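## Task

There are six batteries and two of them are dead. Place exactly those two in the recycling box and none of the good ones. At the end the box must stand upright and level and the bulb must be lit. A battery can be seated in a holder by pushing it straight down, minus end onto the flared top of the spring contact at the - mark. Anything that stays in place only because the robot is holding it at the end does not count.

## Robot and tools

Robot: two six-joint arms, left_arm and right_arm, each with a parallel gripper. The names do not refer to image sides. In the shared scene frame the origin sits on the table top midway between the arms, +z is up, +x points out over the table, and left_arm is on the +y side. The state line gives each gripper's end_effector_position (metres) and end_effector_quat_wxyz. The printed position can be off, more so at long reach.

Gripper geometry: fingers point along the gripper's +z axis and close along its x axis. The reported point is between the pads; fingertips extend 17.5 mm past it. A flat block about 9 cm long sticks out from the last joint's axis toward the gripper's -y and turns with it. Turning only the last joint swings the pad point around a 25 mm circle.

execute_actions takes "actions", a list holding at most one item, plus optional "pictures" (boolean). An empty list just reports the current state. An item with only "steps" (up to 300) is a wait, measured from the previous result and including your reply time. An item with "rows" (1 to 15 rows) and "steps" (up to 15, default 15) is a motion; each control step is 1/30 s, one row per step, and the final row repeats if rows run out. A refused call does nothing.

Each row is one flat list of 18 numbers, all within [-1, 1], covering both arms even if one is idle: left_arm first (6 joint values, then gripper position, force_limit, speed), then right_arm in the same 9-number layout. Joint order: waist, shoulder, elbow, forearm roll, wrist pitch, wrist roll. Joint values are offsets, not poses: they are added to the joint angles shown in the most recent result that lists them (before any such result, or for later calls in the same reply, to the angles at the moment the action starts), not to the previous row. Scale: 1.0 equals 1.983 rad for waist and shoulder, 2.38 rad for elbow, 2.975 rad for the three wrist joints. So an all-zero row pulls the arm back to those reference angles; it is not a hold. Joint ranges (rad): waist ±3.491, shoulder ±3.140, elbow -1.187 to 4.328, forearm roll ±3.316, wrist pitch ±3.140, wrist roll ±3.927. Asking for more than 0.010 rad beyond a range end gets the call refused; true ends may differ by up to 0.010 rad, and commands past the true end are clipped, reported as "joint sent to its limit" (possibly about an earlier action). No such line does not prove there is room.

Motion limits: max target speeds 2.62 rad/s (waist, shoulder), 3.14 (elbow), 3.93 (wrist joints), 0.5 s to accelerate, joints of one arm synchronised. Targets stay within a lead of the measured angle: 0.805 rad (waist, shoulder), 0.966 (elbow), 1.21 (wrist joints), and are scaled back if they would move the gripper over 70 mm from where it is. Big moves therefore need several calls. The simulation keeps running while you think; arms keep heading to the last row's target until everything has nearly stopped or a step is HELD.

Gripper numbers are absolute settings, not offsets. position: +1 fully open (50 mm), about -0.65 pads meet; use -1 to grip. force_limit per pad: -1 ≈ 20 N, 0 ≈ 102 N, +1 ≈ 185 N (actual up to ~17% more). speed: -1 = 20 mm/s, 0 = 85, +1 = 150. To leave a gripper alone, resend its previous three numbers (a 0 is a real command). Force and speed changes only apply with a new position differing by at least 0.01; to soften a grip, open first. object_status: 0 moving, 1 blocked while opening, 2 blocked while closing (a grip), 3 reached target or pads met (usually nothing held). Check for 2 after gripping. Any new position resets it to 0 briefly. Fingers re-close if grip is lost, except after a force_limit -1 grip, where status stays 2 even if the object drops; such a grip on a fixed off-centre object can fade within a minute. position_measured: opening ≈ (250 - position_measured) × 0.202 mm.

Result lines: Joint positions / Joint velocities list one block per arm in joint order (rad, rad/s). Flange force is the estimated outside force on the gripper, including held weight, noisy (worst after sudden stops), or "no reading". "joint command not followed" means a clearance check altered joint targets; the rest of the row still ran. HELD marks steps where your row was partly or wholly not sent. MOTOR HOT warns of overheating from holding loads; reaching the limit brakes that arm (OVER-TEMPERATURE FAULT). TORQUE FAULT: contact torque hit a joint's load limit (148 N m waist, shoulder, elbow; 37.2 N m wrist joints, held weight included). FORCE FAULT: 150 N outside force on the arm, tool or load. Either stops that arm for 10 s, drops the rest of the call, and lets it yield.

Avoid: knocking or placing anything off the table (fails the task), arms colliding or pressing each other, drops, slips, slams and hard pushes. Occasionally an outside disturbance tugs a held part or nudges a loose object. Prefer smooth, economical motion.

zoom_image: "camera" (cam_head_left, cam_head_right, cam_left_wrist, cam_right_wrist; all 896x504) and "region" [x0, y0, x1, y1] in pixels from the top-left, at most 504x504; gives a closer look at that camera's latest image.

finished_scene: "scene" is the number of the current scene. Replying without any tool call ends everything.

Each tool is called after "Emit:" by a JSON object that holds its "api" and its "payload".

## Session

Emit:
{"api": "execute_actions", "payload": {"actions": []}}

Scene clock: 0.00 s of 8400.00 s.
left_arm: end_effector_position=(+0.3798, -0.1456, +0.2034) position_measured=3 object_status=3 end_effector_quat_wxyz=(+0.135, -0.188, +0.918, -0.322) | right_arm: end_effector_position=(+0.4023, -0.6795, +0.1882) position_measured=3 object_status=3 end_effector_quat_wxyz=(+0.094, +0.967, -0.234, +0.024)
Joint positions: left_arm=[-0.835 -0.016 -0.551  0.562 -0.408  2.17 ] | right_arm=[-0.316 -0.03  -0.277  0.197 -1.278 -1.854]
Joint velocities: left_arm=[ 0.     0.    -0.001  0.001 -0.    -0.001] | right_arm=[-0.     0.001  0.001 -0.001  0.    -0.001]
Flange force (N, the push that the arm receives, along the gripper's own x y z axes): no reading

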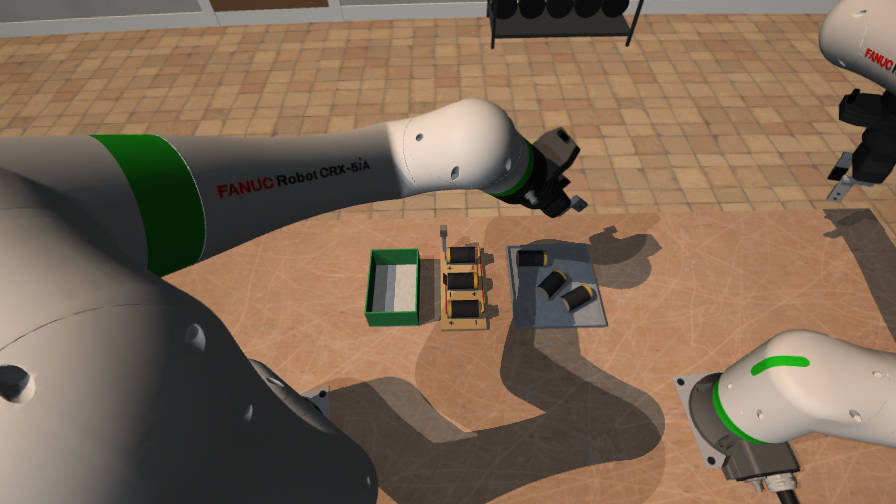

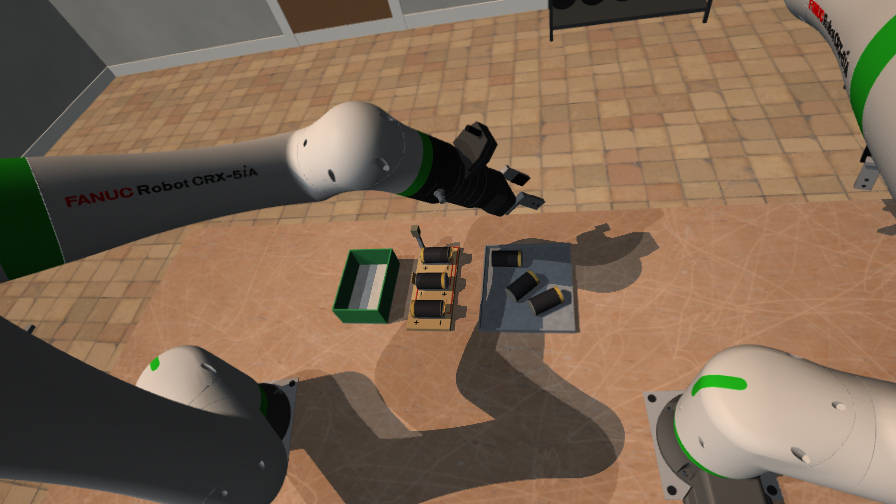

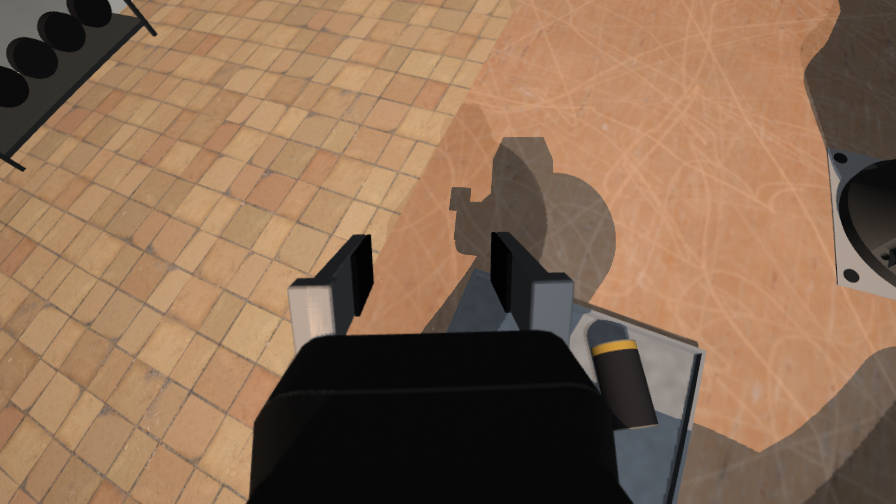

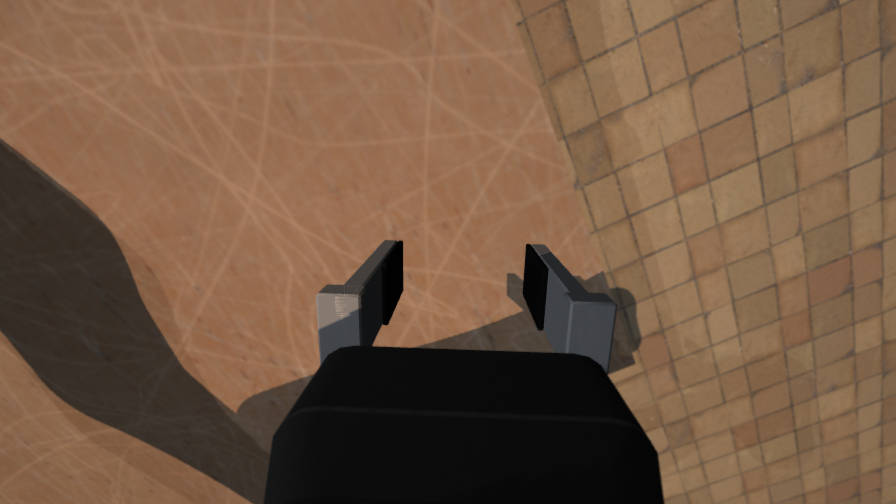

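Emit:
{"api": "zoom_image", "payload": {"camera": "cam_head_left", "region": [350, 210, 620, 345]}}

Emit:
{"api": "zoom_image", "payload": {"camera": "cam_head_right", "region": [380, 210, 500, 345]}}

Region (350, 210, 620, 345) of cam_head_left's 896x504 image, scaled by 1.867, with more detail than that image has.

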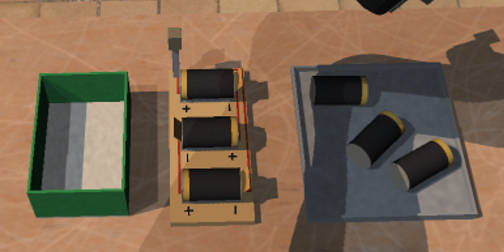

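Region (380, 210, 500, 345) of cam_head_right's 896x504 image, scaled by 3.733, with more detail than that image has.

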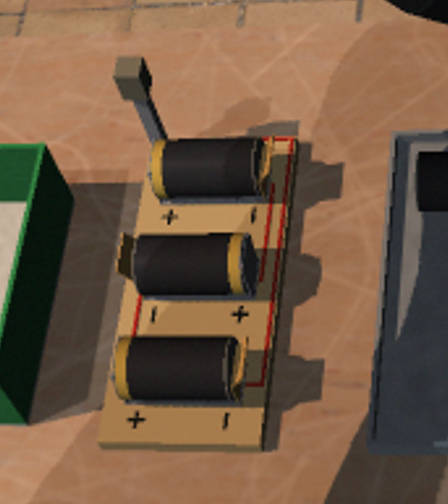

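Emit:
{"api": "execute_actions", "payload": {"actions": [{"rows":[[-0.0265,0.0135,0.2214,-0.1889,-0.3792,0.0326,1,-0.5,0.5,0,0,0,0,0,0,1,0,0]],"steps":15}], "pictures": false}}

Emit:
{"api": "execute_actions", "payload": {"actions": [{"steps":45}]}}

Scene clock: 32.67 s of 8400.00 s.
left_arm: end_effector_position=(+0.2792, -0.1156, +0.2202) position_measured=3 object_status=3 end_effector_quat_wxyz=(+0.034, -0.033, +0.985, -0.163) | right_arm: end_effector_position=(+0.4023, -0.6795, +0.1882) position_measured=3 object_status=3 end_effector_quat_wxyz=(+0.094, +0.967, -0.234, +0.024)
Joint positions: left_arm=[-0.866 -0.001 -0.24   0.231 -1.073  2.227] | right_arm=[-0.316 -0.03  -0.277  0.197 -1.278 -1.854]
Joint velocities: left_arm=[-0.084  0.043  0.839 -0.891 -1.785  0.153] | right_arm=[ 0.     0.     0.001  0.     0.    -0.002]
Flange force (N, the push that the arm receives, along the gripper's own x y z axes): left_arm=[-0.3 -0.9 0.3] | right_arm=[3.3 2.6 2.9]
Steps of this call (steps 1 to 90: nothing new was sent; then 29.17 s passed at rest; steps 91 to 105: all 15 steps of this action). Readings (joint positions | what the end effector reports):
91: left_arm=[-0.835 -0.016 -0.551 0.562 -0.408 2.170] | right_arm=[-0.316 -0.030 -0.277 0.197 -1.278 -1.854] | left_arm position_measured=3 object_status=3 | right_arm position_measured=3 object_status=3
92: left_arm=[-0.835 -0.016 -0.549 0.560 -0.412 2.170] | right_arm=[-0.316 -0.030 -0.277 0.197 -1.278 -1.854] | left_arm position_measured=3 object_status=3 | right_arm position_measured=3 object_status=3
94: left_arm=[-0.836 -0.016 -0.534 0.543 -0.445 2.173] | right_arm=[-0.316 -0.030 -0.277 0.197 -1.278 -1.854] | left_arm position_measured=3 object_status=3 | right_arm position_measured=3 object_status=3
98: left_arm=[-0.844 -0.011 -0.454 0.458 -0.617 2.188] | right_arm=[-0.316 -0.030 -0.277 0.197 -1.278 -1.854] | left_arm position_measured=3 object_status=3 | right_arm position_measured=3 object_status=3
105: the state above

Scene clock: 34.17 s of 8400.00 s.
left_arm: end_effector_position=(+0.2494, -0.0263, +0.2522) position_measured=3 object_status=3 end_effector_quat_wxyz=(+0.000, -0.000, +1.000, -0.000) | right_arm: end_effector_position=(+0.4023, -0.6795, +0.1882) position_measured=3 object_status=3 end_effector_quat_wxyz=(+0.094, +0.967, -0.234, +0.024)
Joint positions: left_arm=[-0.887  0.01  -0.024 -0.    -1.536  2.267] | right_arm=[-0.316 -0.03  -0.277  0.197 -1.278 -1.854]
Joint velocities: left_arm=[-0.    -0.    -0.002 -0.002  0.     0.002] | right_arm=[ 0.     0.    -0.     0.001  0.     0.001]
Flange force (N, the push that the arm receives, along the gripper's own x y z axes): left_arm=[-0.3 -1.5 -1.6] | right_arm=[3.1 3.5 0.8]
Steps of this call (steps 1 to 30: the robot went on to your last target; steps 31 to 45: nothing new was sent). Readings (joint positions | what the end effector reports):
1: left_arm=[-0.868 0.001 -0.212 0.201 -1.133 2.232] | right_arm=[-0.316 -0.030 -0.277 0.197 -1.278 -1.854] | left_arm position_measured=3 object_status=3 | right_arm position_measured=3 object_status=3
2: left_arm=[-0.871 0.002 -0.185 0.172 -1.191 2.237] | right_arm=[-0.316 -0.030 -0.277 0.197 -1.278 -1.854] | left_arm position_measured=3 object_status=3 | right_arm position_measured=3 object_status=3
4: left_arm=[-0.876 0.005 -0.133 0.116 -1.304 2.247] | right_arm=[-0.316 -0.030 -0.277 0.197 -1.278 -1.854] | left_arm position_measured=3 object_status=3 | right_arm position_measured=3 object_status=3
8: left_arm=[-0.885 0.009 -0.049 0.027 -1.482 2.262] | right_arm=[-0.316 -0.030 -0.277 0.197 -1.278 -1.854] | left_arm position_measured=3 object_status=3 | right_arm position_measured=3 object_status=3
45: the state above
All arms were judged still, so your last target was given up. Only a new action makes them travel on or press farther. Fingers that are still opening or closing keep moving.

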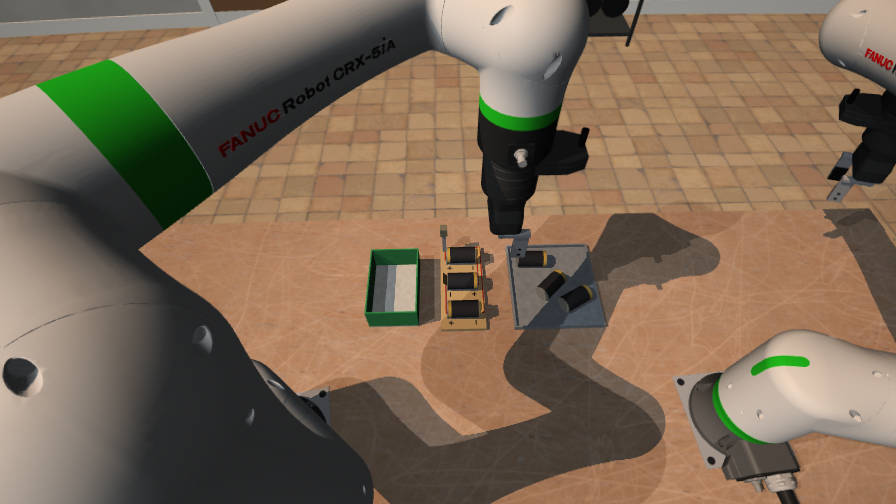

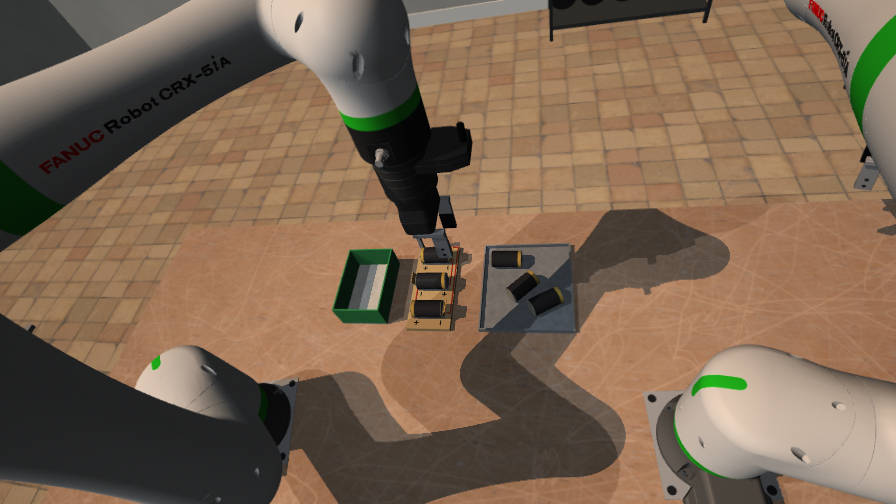

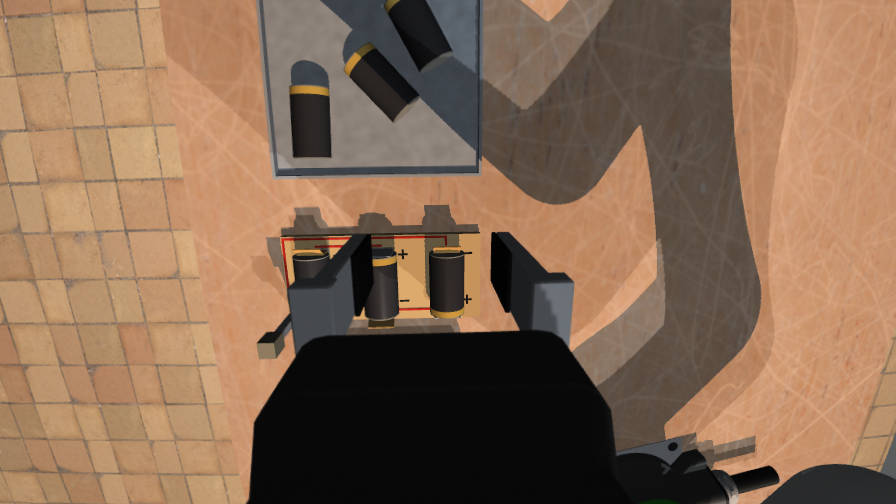

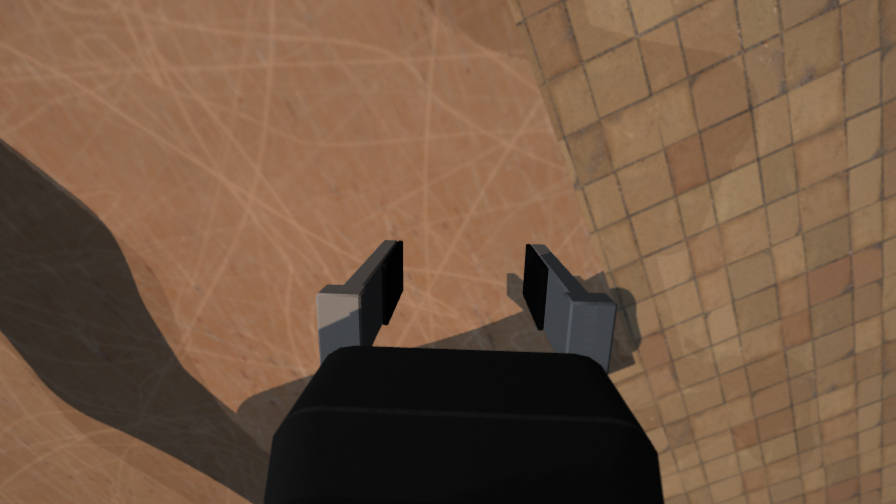

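Emit:
{"api": "execute_actions", "payload": {"actions": [{"rows":[[0.0515,-0.032,-0.1584,0,0.1051,-0.0347,1,-0.5,0.5,0,0,0,0,0,0,1,0,0]],"steps":15}], "pictures": false}}

Emit:
{"api": "execute_actions", "payload": {"actions": [{"steps":20}]}}

Scene clock: 44.87 s of 8400.00 s.
left_arm: end_effector_position=(+0.2445, +0.0280, +0.1240) position_measured=3 object_status=3 end_effector_quat_wxyz=(-0.000, +0.000, +1.000, +0.000) | right_arm: end_effector_position=(+0.4023, -0.6795, +0.1882) position_measured=3 object_status=3 end_effector_quat_wxyz=(+0.094, +0.967, -0.234, +0.024)
Joint positions: left_arm=[-0.788 -0.051 -0.389 -0.    -1.234  2.167] | right_arm=[-0.316 -0.03  -0.277  0.197 -1.278 -1.854]
Joint velocities: left_arm=[ 0.102 -0.065 -0.375  0.     0.31  -0.1  ] | right_arm=[ 0.    -0.    -0.001 -0.001  0.     0.001]
Flange force (N, the push that the arm receives, along the gripper's own x y z axes): left_arm=[5.0 12.3 13.2] | right_arm=[0.0 2.7 1.9]
Steps of this call (steps 1 to 90: nothing new was sent; then 7.20 s passed at rest; steps 91 to 105: all 15 steps of this action). Readings (joint positions | what the end effector reports):
91: left_arm=[-0.887 0.010 -0.024 -0.000 -1.536 2.267] | right_arm=[-0.316 -0.030 -0.277 0.197 -1.278 -1.854] | left_arm position_measured=3 object_status=3 | right_arm position_measured=3 object_status=3
92: left_arm=[-0.887 0.010 -0.027 -0.000 -1.533 2.266] | right_arm=[-0.316 -0.030 -0.277 0.197 -1.278 -1.854] | left_arm position_measured=3 object_status=3 | right_arm position_measured=3 object_status=3
94: left_arm=[-0.879 0.005 -0.054 -0.000 -1.511 2.259] | right_arm=[-0.316 -0.030 -0.277 0.197 -1.278 -1.854] | left_arm position_measured=3 object_status=3 | right_arm position_measured=3 object_status=3
98: left_arm=[-0.844 -0.016 -0.182 -0.000 -1.405 2.224] | right_arm=[-0.316 -0.030 -0.277 0.197 -1.278 -1.854] | left_arm position_measured=3 object_status=3 | right_arm position_measured=3 object_status=3
105: the state above

Scene clock: 45.53 s of 8400.00 s.
left_arm: end_effector_position=(+0.2437, +0.0301, +0.1198) position_measured=3 object_status=3 end_effector_quat_wxyz=(-0.000, +0.000, +1.000, +0.000) | right_arm: end_effector_position=(+0.4023, -0.6795, +0.1882) position_measured=3 object_status=3 end_effector_quat_wxyz=(+0.094, +0.967, -0.234, +0.024)
Joint positions: left_arm=[-0.785 -0.053 -0.401 -0.    -1.223  2.164] | right_arm=[-0.316 -0.03  -0.277  0.197 -1.278 -1.854]
Joint velocities: left_arm=[ 0.    -0.     0.001  0.001  0.     0.002] | right_arm=[-0.    -0.     0.001  0.001  0.001  0.001]
Flange force (N, the push that the arm receives, along the gripper's own x y z axes): left_arm=[-0.9 -1.3 -2.2] | right_arm=[4.9 3.4 -2.5]
Steps of this call (steps 1 to 20: the robot went on to your last target). Readings (joint positions | what the end effector reports):
1: left_arm=[-0.786 -0.052 -0.398 -0.000 -1.226 2.165] | right_arm=[-0.316 -0.030 -0.277 0.197 -1.278 -1.854] | left_arm position_measured=3 object_status=3 | right_arm position_measured=3 object_status=3
2: left_arm=[-0.785 -0.053 -0.401 -0.000 -1.224 2.164] | right_arm=[-0.316 -0.030 -0.277 0.197 -1.278 -1.854] | left_arm position_measured=3 object_status=3 | right_arm position_measured=3 object_status=3
4: left_arm=[-0.785 -0.053 -0.401 -0.000 -1.223 2.164] | right_arm=[-0.316 -0.030 -0.277 0.197 -1.278 -1.854] | left_arm position_measured=3 object_status=3 | right_arm position_measured=3 object_status=3
8: left_arm=[-0.785 -0.053 -0.401 -0.000 -1.223 2.164] | right_arm=[-0.316 -0.030 -0.277 0.197 -1.278 -1.854] | left_arm position_measured=3 object_status=3 | right_arm position_measured=3 object_status=3
20: the state above

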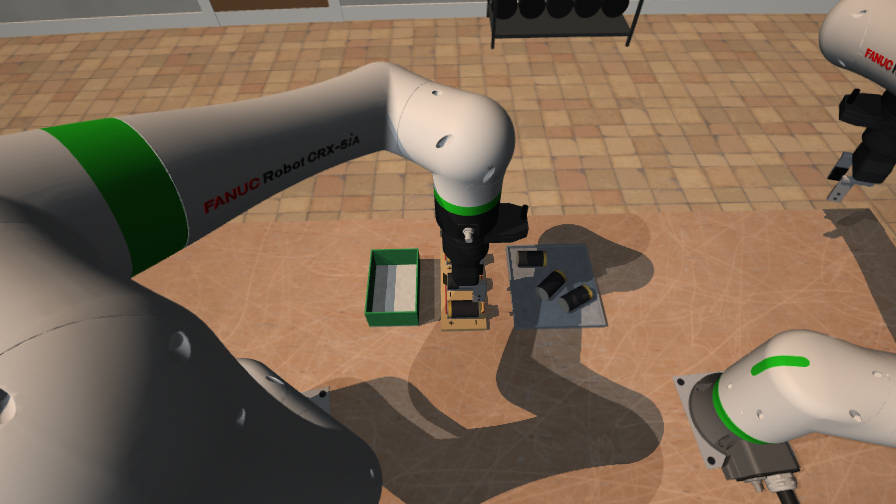

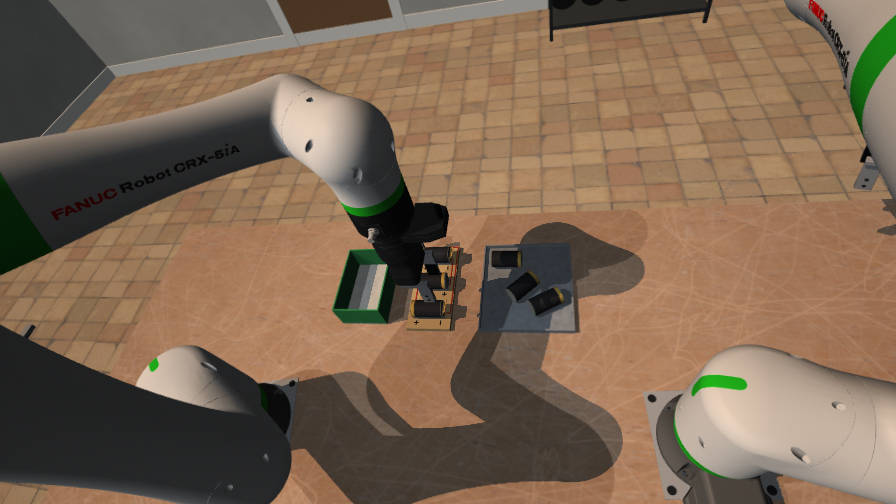

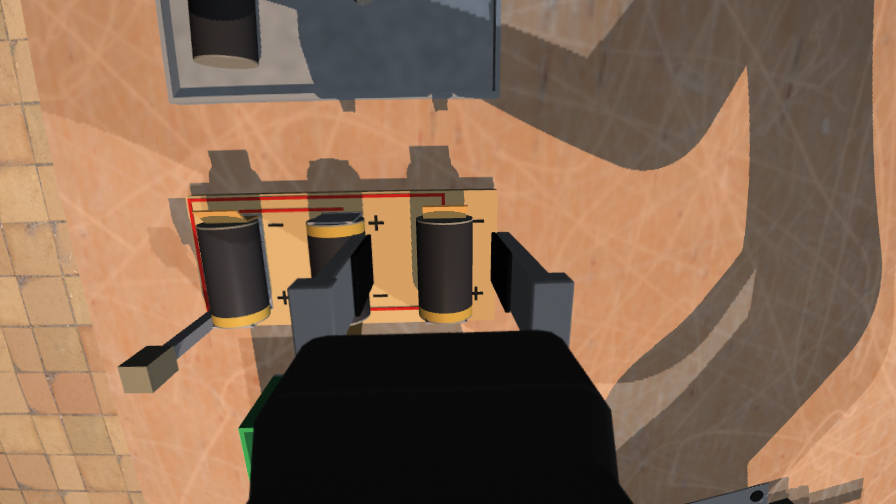

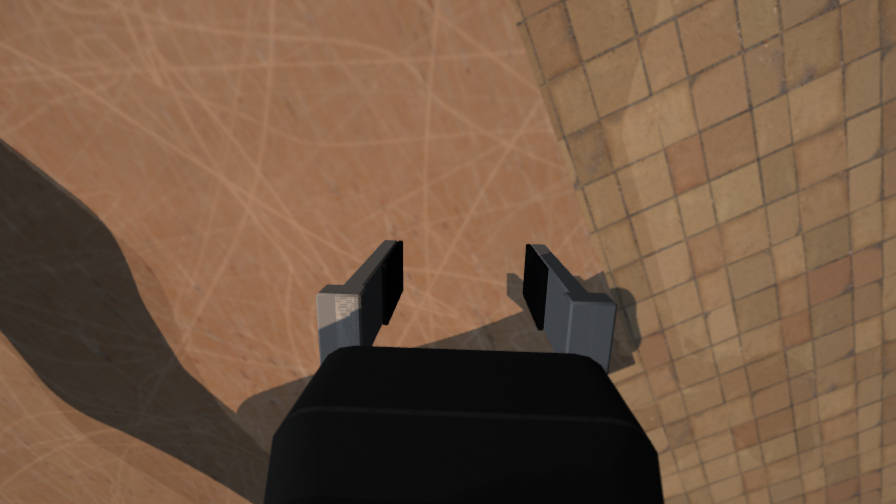

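Emit:
{"api": "execute_actions", "payload": {"actions": [{"rows":[[0.0222,0.001,-0.0525,0,0.0427,-0.0148,1,-0.5,0.5,0,0,0,0,0,0,1,0,0]],"steps":15}]}}

Scene clock: 54.20 s of 8400.00 s.
left_arm: end_effector_position=(+0.2398, +0.0521, +0.0699) position_measured=3 object_status=3 end_effector_quat_wxyz=(-0.000, +0.000, +1.000, +0.000) | right_arm: end_effector_position=(+0.4023, -0.6795, +0.1882) position_measured=3 object_status=3 end_effector_quat_wxyz=(+0.094, +0.967, -0.234, +0.024)
Joint positions: left_arm=[-0.741 -0.051 -0.526 -0.    -1.096  2.12 ] | right_arm=[-0.316 -0.03  -0.277  0.197 -1.278 -1.854]
Joint velocities: left_arm=[ 0.     0.    -0.001 -0.002  0.    -0.002] | right_arm=[ 0.    -0.    -0.    -0.001 -0.    -0.   ]
Flange force (N, the push that the arm receives, along the gripper's own x y z axes): left_arm=[1.3 0.7 -1.3] | right_arm=[2.6 3.9 0.8]
Steps of this call (steps 1 to 15: the robot went on to your last target; steps 16 to 90: nothing new was sent; then 5.17 s passed at rest; steps 91 to 105: all 15 steps of this action). Readings (joint positions | what the end effector reports):
91: left_arm=[-0.785 -0.053 -0.401 -0.000 -1.223 2.164] | right_arm=[-0.316 -0.030 -0.277 0.197 -1.278 -1.854] | left_arm position_measured=3 object_status=3 | right_arm position_measured=3 object_status=3
92: left_arm=[-0.784 -0.053 -0.404 0.000 -1.219 2.162] | right_arm=[-0.316 -0.030 -0.277 0.197 -1.278 -1.854] | left_arm position_measured=3 object_status=3 | right_arm position_measured=3 object_status=3
94: left_arm=[-0.774 -0.053 -0.431 0.000 -1.192 2.153] | right_arm=[-0.316 -0.030 -0.277 0.197 -1.278 -1.854] | left_arm position_measured=3 object_status=3 | right_arm position_measured=3 object_status=3
98: left_arm=[-0.744 -0.051 -0.517 0.000 -1.106 2.123] | right_arm=[-0.316 -0.030 -0.277 0.197 -1.278 -1.854] | left_arm position_measured=3 object_status=3 | right_arm position_measured=3 object_status=3
105: the state above

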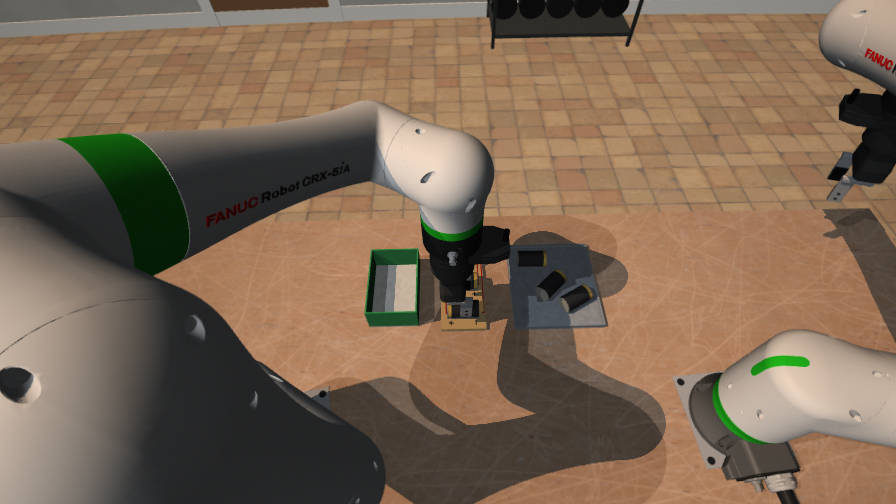

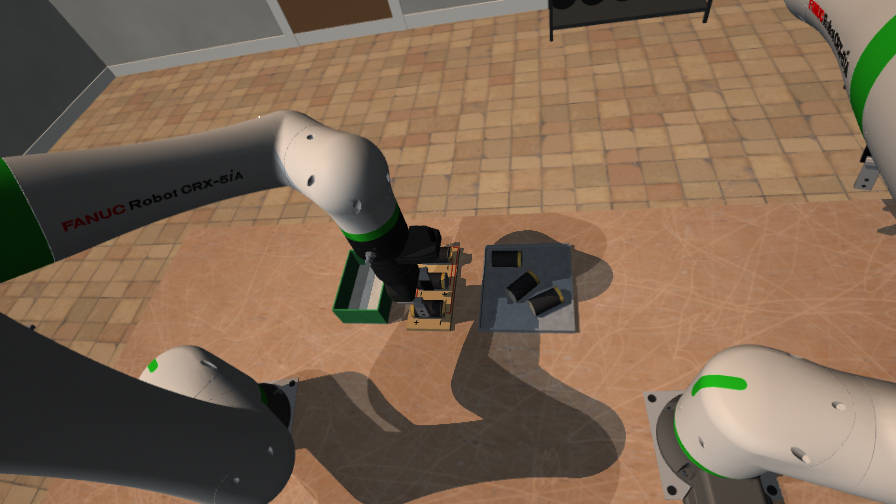

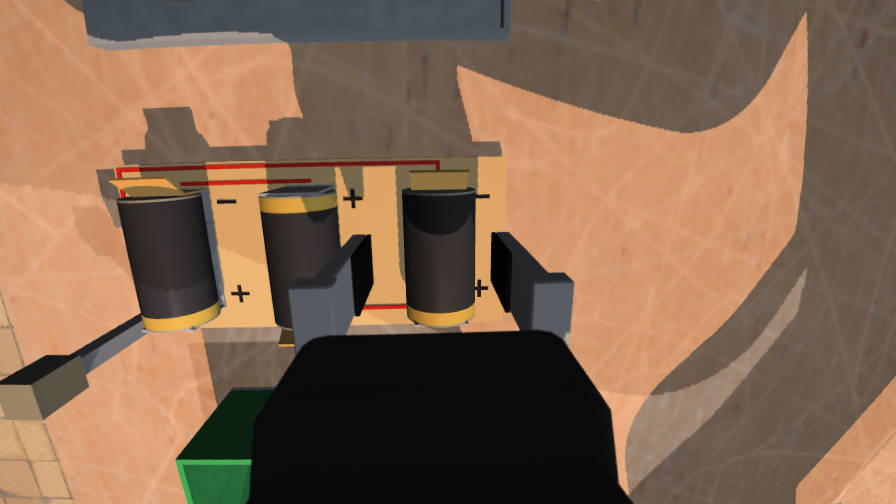

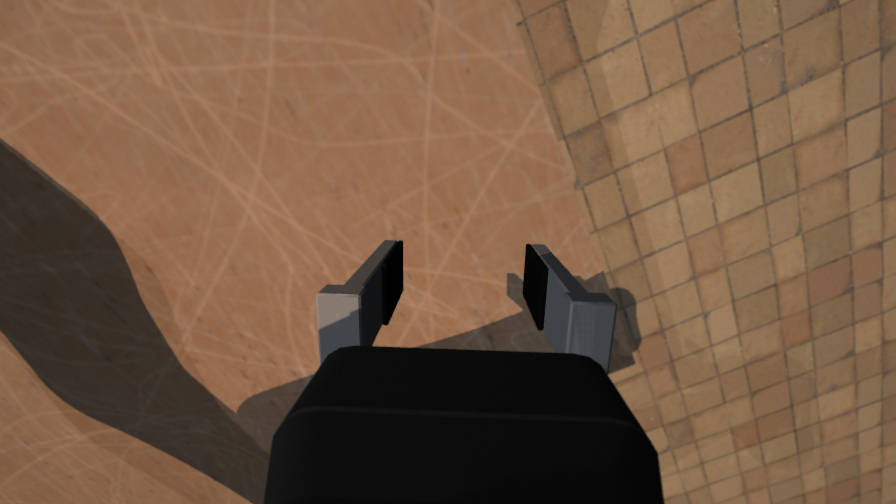

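Emit:
{"api": "execute_actions", "payload": {"actions": [{"rows":[[-0.0002,0.0186,-0.0221,0,0.0301,0,1,-0.5,0.5,0,0,0,0,0,0,1,0,0]],"steps":12}]}}

Scene clock: 62.70 s of 8400.00 s.
left_arm: end_effector_position=(+0.2363, +0.0541, +0.0370) position_measured=3 object_status=3 end_effector_quat_wxyz=(+0.000, +0.001, +1.000, +0.000) | right_arm: end_effector_position=(+0.4023, -0.6795, +0.1882) position_measured=3 object_status=3 end_effector_quat_wxyz=(+0.094, +0.967, -0.234, +0.024)
Joint positions: left_arm=[-0.741 -0.014 -0.578 -0.    -1.006  2.12 ] | right_arm=[-0.316 -0.03  -0.277  0.197 -1.278 -1.854]
Joint velocities: left_arm=[-0.     0.001 -0.001  0.002 -0.     0.002] | right_arm=[-0.    -0.    -0.001  0.     0.003  0.003]
Flange force (N, the push that the arm receives, along the gripper's own x y z axes): left_arm=[1.3 -0.9 -5.7] | right_arm=[2.3 4.0 1.5]
Steps of this call (steps 1 to 15: the robot went on to your last target; steps 16 to 90: nothing new was sent; then 5.10 s passed at rest; steps 91 to 102: all 12 steps of this action). Readings (joint positions | what the end effector reports):
91: left_arm=[-0.741 -0.051 -0.526 -0.000 -1.096 2.120] | right_arm=[-0.316 -0.030 -0.277 0.197 -1.278 -1.854] | left_arm position_measured=3 object_status=3 | right_arm position_measured=3 object_status=3
92: left_arm=[-0.741 -0.050 -0.528 -0.000 -1.091 2.120] | right_arm=[-0.316 -0.030 -0.277 0.197 -1.278 -1.854] | left_arm position_measured=3 object_status=3 | right_arm position_measured=3 object_status=3
94: left_arm=[-0.741 -0.036 -0.548 -0.000 -1.058 2.120] | right_arm=[-0.316 -0.030 -0.277 0.197 -1.278 -1.854] | left_arm position_measured=3 object_status=3 | right_arm position_measured=3 object_status=3
98: left_arm=[-0.741 -0.014 -0.578 -0.000 -1.007 2.120] | right_arm=[-0.316 -0.030 -0.277 0.197 -1.278 -1.854] | left_arm position_measured=3 object_status=3 | right_arm position_measured=3 object_status=3
102: the state above

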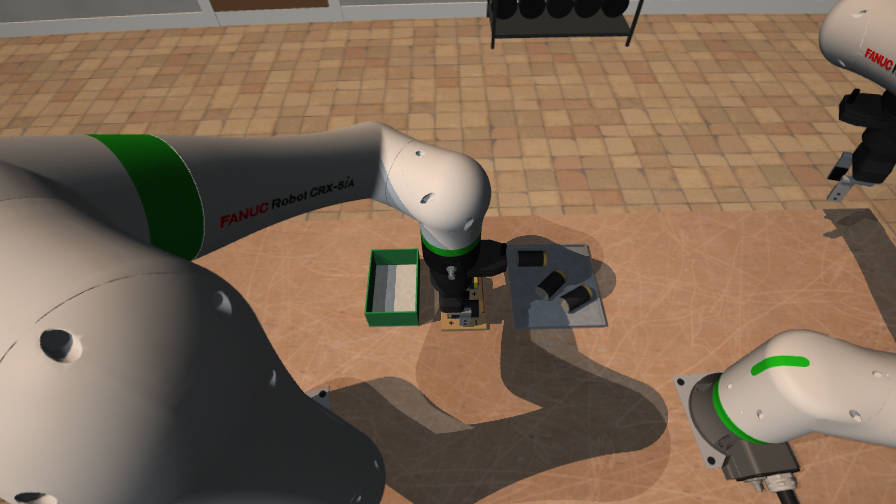

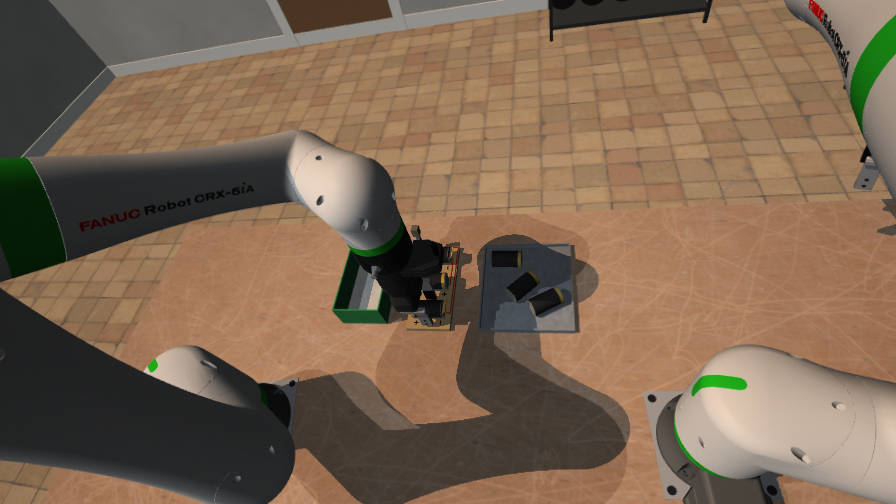

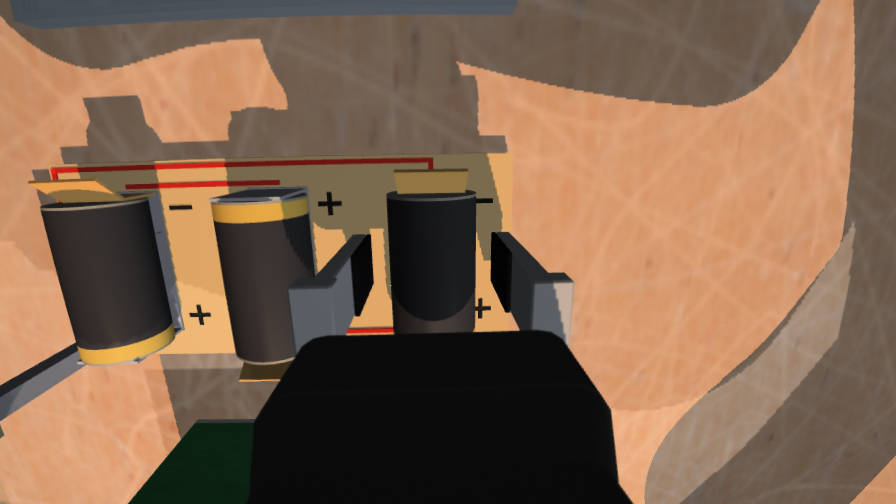

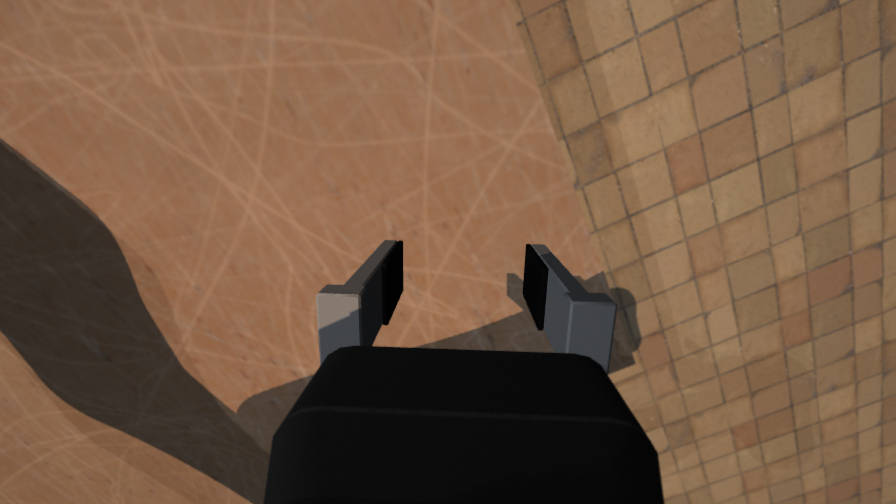

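Emit:
{"api": "execute_actions", "payload": {"actions": [{"rows":[[0,0.0031,-0.0021,0,0.0037,0,1,-0.5,0.5,0,0,0,0,0,0,1,0,0],[0,0.0031,-0.0021,0,0.0037,0,1,-0.5,0.5,0,0,0,0,0,0,1,0,0],[0,0.0031,-0.0021,0,0.0037,0,1,-0.5,0.5,0,0,0,0,0,0,1,0,0],[0,0.0031,-0.0021,0,0.0037,0,-1,-0.5,0,0,0,0,0,0,0,1,0,0]],"steps":15}], "pictures": false}}

Scene clock: 67.60 s of 8400.00 s.
left_arm: end_effector_position=(+0.2362, +0.0542, +0.0330) position_measured=90 object_status=0 end_effector_quat_wxyz=(+0.000, +0.001, +1.000, +0.000) | right_arm: end_effector_position=(+0.4023, -0.6795, +0.1882) position_measured=3 object_status=3 end_effector_quat_wxyz=(+0.094, +0.967, -0.234, +0.024)
Joint positions: left_arm=[-0.741 -0.008 -0.583 -0.    -0.995  2.12 ] | right_arm=[-0.316 -0.03  -0.277  0.197 -1.278 -1.854]
Joint velocities: left_arm=[-0.     0.     0.001  0.001 -0.    -0.001] | right_arm=[ 0.    -0.001  0.001 -0.001 -0.001 -0.002]
Flange force (N, the push that the arm receives, along the gripper's own x y z axes): left_arm=[0.5 -3.1 -4.0] | right_arm=[5.5 3.1 1.8]
Steps of this call (steps 1 to 15: the robot went on to your last target; steps 16 to 90: nothing new was sent; then 1.40 s passed at rest; steps 91 to 105: all 15 steps of this action). Readings (joint positions | what the end effector reports):
91: left_arm=[-0.741 -0.014 -0.579 -0.000 -1.006 2.120] | right_arm=[-0.316 -0.030 -0.277 0.197 -1.278 -1.854] | left_arm position_measured=3 object_status=3 | right_arm position_measured=3 object_status=3
92: left_arm=[-0.741 -0.012 -0.580 0.000 -1.002 2.120] | right_arm=[-0.316 -0.030 -0.277 0.197 -1.278 -1.854] | left_arm position_measured=3 object_status=3 | right_arm position_measured=3 object_status=3
94: left_arm=[-0.741 -0.008 -0.583 0.000 -0.996 2.120] | right_arm=[-0.316 -0.030 -0.277 0.197 -1.278 -1.854] | left_arm position_measured=8 object_status=0 | right_arm position_measured=3 object_status=3
98: left_arm=[-0.741 -0.008 -0.583 0.000 -0.995 2.120] | right_arm=[-0.316 -0.030 -0.277 0.197 -1.278 -1.854] | left_arm position_measured=64 object_status=0 | right_arm position_measured=3 object_status=3
105: the state above

Emit:
{"api": "execute_actions", "payload": {"actions": [{"rows":[[0,-0.002,0.0013,0,-0.0024,0,-1,-0.5,0,0,0,0,0,0,0,1,0,0],[0,-0.004,0.0027,0,-0.0048,0,-1,-0.5,0,0,0,0,0,0,0,1,0,0],[0,-0.006,0.004,0,-0.0072,0,-1,-0.5,0,0,0,0,0,0,0,1,0,0],[0,-0.008,0.0055,0,-0.0097,0,-1,-0.5,0,0,0,0,0,0,0,1,0,0],[0,-0.011,0.0077,0,-0.0135,0,-1,-0.5,0,0,0,0,0,0,0,1,0,0],[0,-0.014,0.01,0,-0.0173,0,-1,-0.5,0,0,0,0,0,0,0,1,0,0],[0,-0.018,0.0132,0,-0.0226,0,-1,-0.5,0,0,0,0,0,0,0,1,0,0],[0,-0.023,0.0174,0,-0.0293,0,-1,-0.5,0,0,0,0,0,0,0,1,0,0],[0,-0.029,0.0227,0,-0.0375,0,-1,-0.5,0,0,0,0,0,0,0,1,0,0],[0,-0.0362,0.0293,0,-0.0476,0,-1,-0.5,0,0,0,0,0,0,0,1,0,0]],"steps":15}]}}

Scene clock: 74.40 s of 8400.00 s.
left_arm: end_effector_position=(+0.2363, +0.0541, +0.0848) position_measured=90 object_status=2 end_effector_quat_wxyz=(+0.000, +0.001, +1.000, +0.000) | right_arm: end_effector_position=(+0.4023, -0.6795, +0.1882) position_measured=3 object_status=3 end_effector_quat_wxyz=(+0.094, +0.967, -0.234, +0.024)
Joint positions: left_arm=[-0.741 -0.08  -0.514 -0.    -1.137  2.12 ] | right_arm=[-0.316 -0.03  -0.277  0.197 -1.278 -1.854]
Joint velocities: left_arm=[-0.    -0.001  0.    -0.002 -0.019  0.   ] | right_arm=[ 0.     0.001 -0.001  0.001 -0.002 -0.002]
Flange force (N, the push that the arm receives, along the gripper's own x y z axes): left_arm=[2.2 0.6 -11.4] | right_arm=[7.7 2.2 -0.1]
Steps of this call (steps 1 to 15: the robot went on to your last target; steps 16 to 90: nothing new was sent; then 3.30 s passed at rest; steps 91 to 105: all 15 steps of this action). Readings (joint positions | what the end effector reports):
91: left_arm=[-0.741 -0.008 -0.583 -0.000 -0.995 2.120] | right_arm=[-0.316 -0.030 -0.277 0.197 -1.278 -1.854] | left_arm position_measured=90 object_status=2 | right_arm position_measured=3 object_status=3
92: left_arm=[-0.741 -0.009 -0.583 -0.000 -0.998 2.120] | right_arm=[-0.316 -0.030 -0.277 0.197 -1.278 -1.854] | left_arm position_measured=90 object_status=2 | right_arm position_measured=3 object_status=3
94: left_arm=[-0.741 -0.016 -0.578 -0.000 -1.010 2.120] | right_arm=[-0.316 -0.030 -0.277 0.197 -1.278 -1.854] | left_arm position_measured=90 object_status=2 | right_arm position_measured=3 object_status=3
98: left_arm=[-0.741 -0.035 -0.561 -0.000 -1.045 2.120] | right_arm=[-0.316 -0.030 -0.277 0.197 -1.278 -1.854] | left_arm position_measured=90 object_status=2 | right_arm position_measured=3 object_status=3
105: the state above

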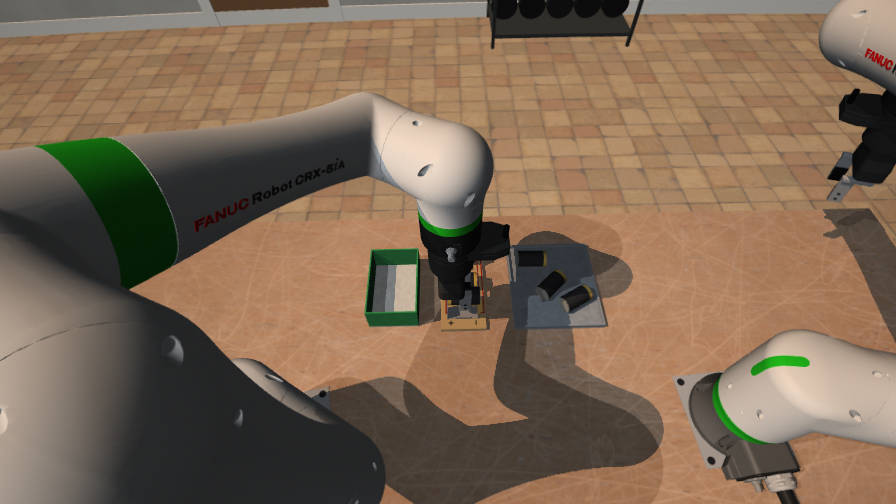

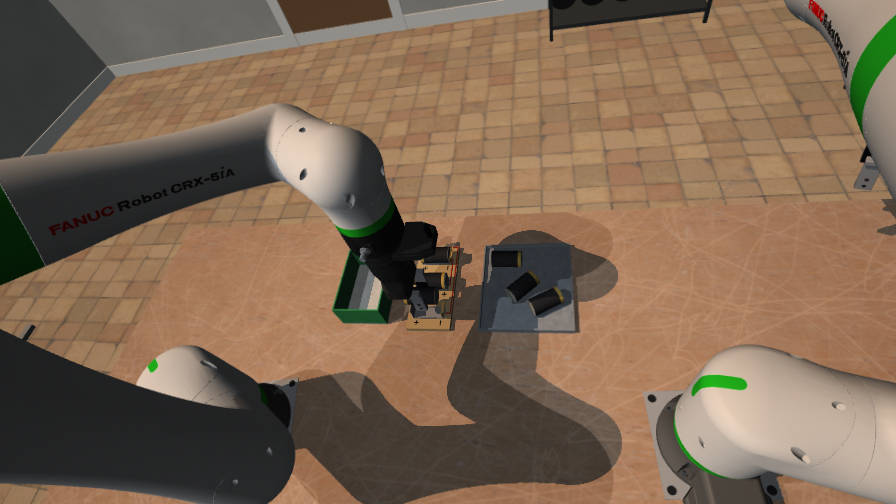

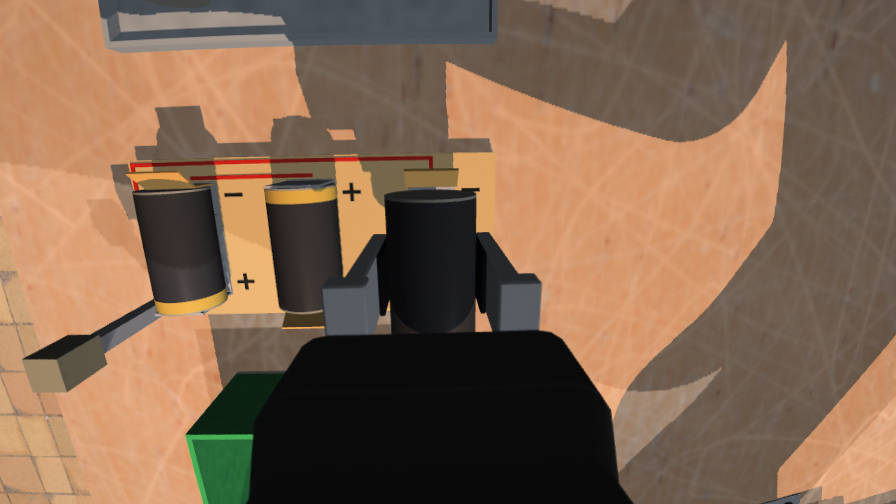

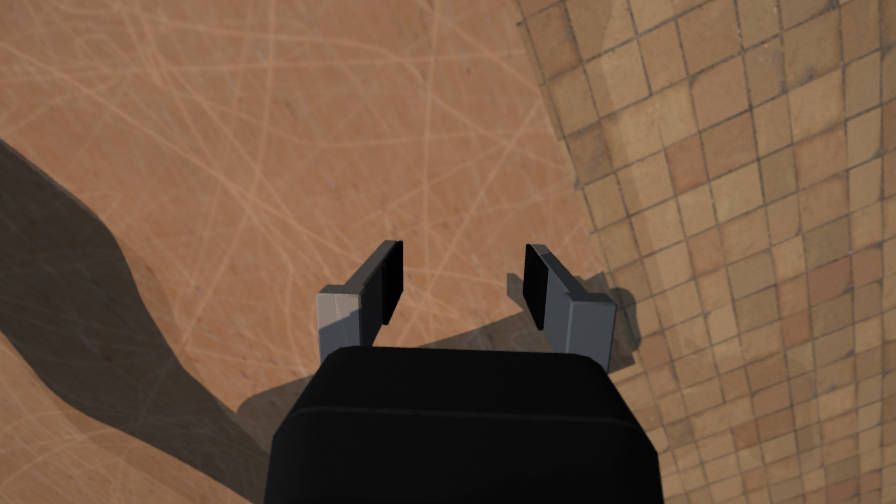

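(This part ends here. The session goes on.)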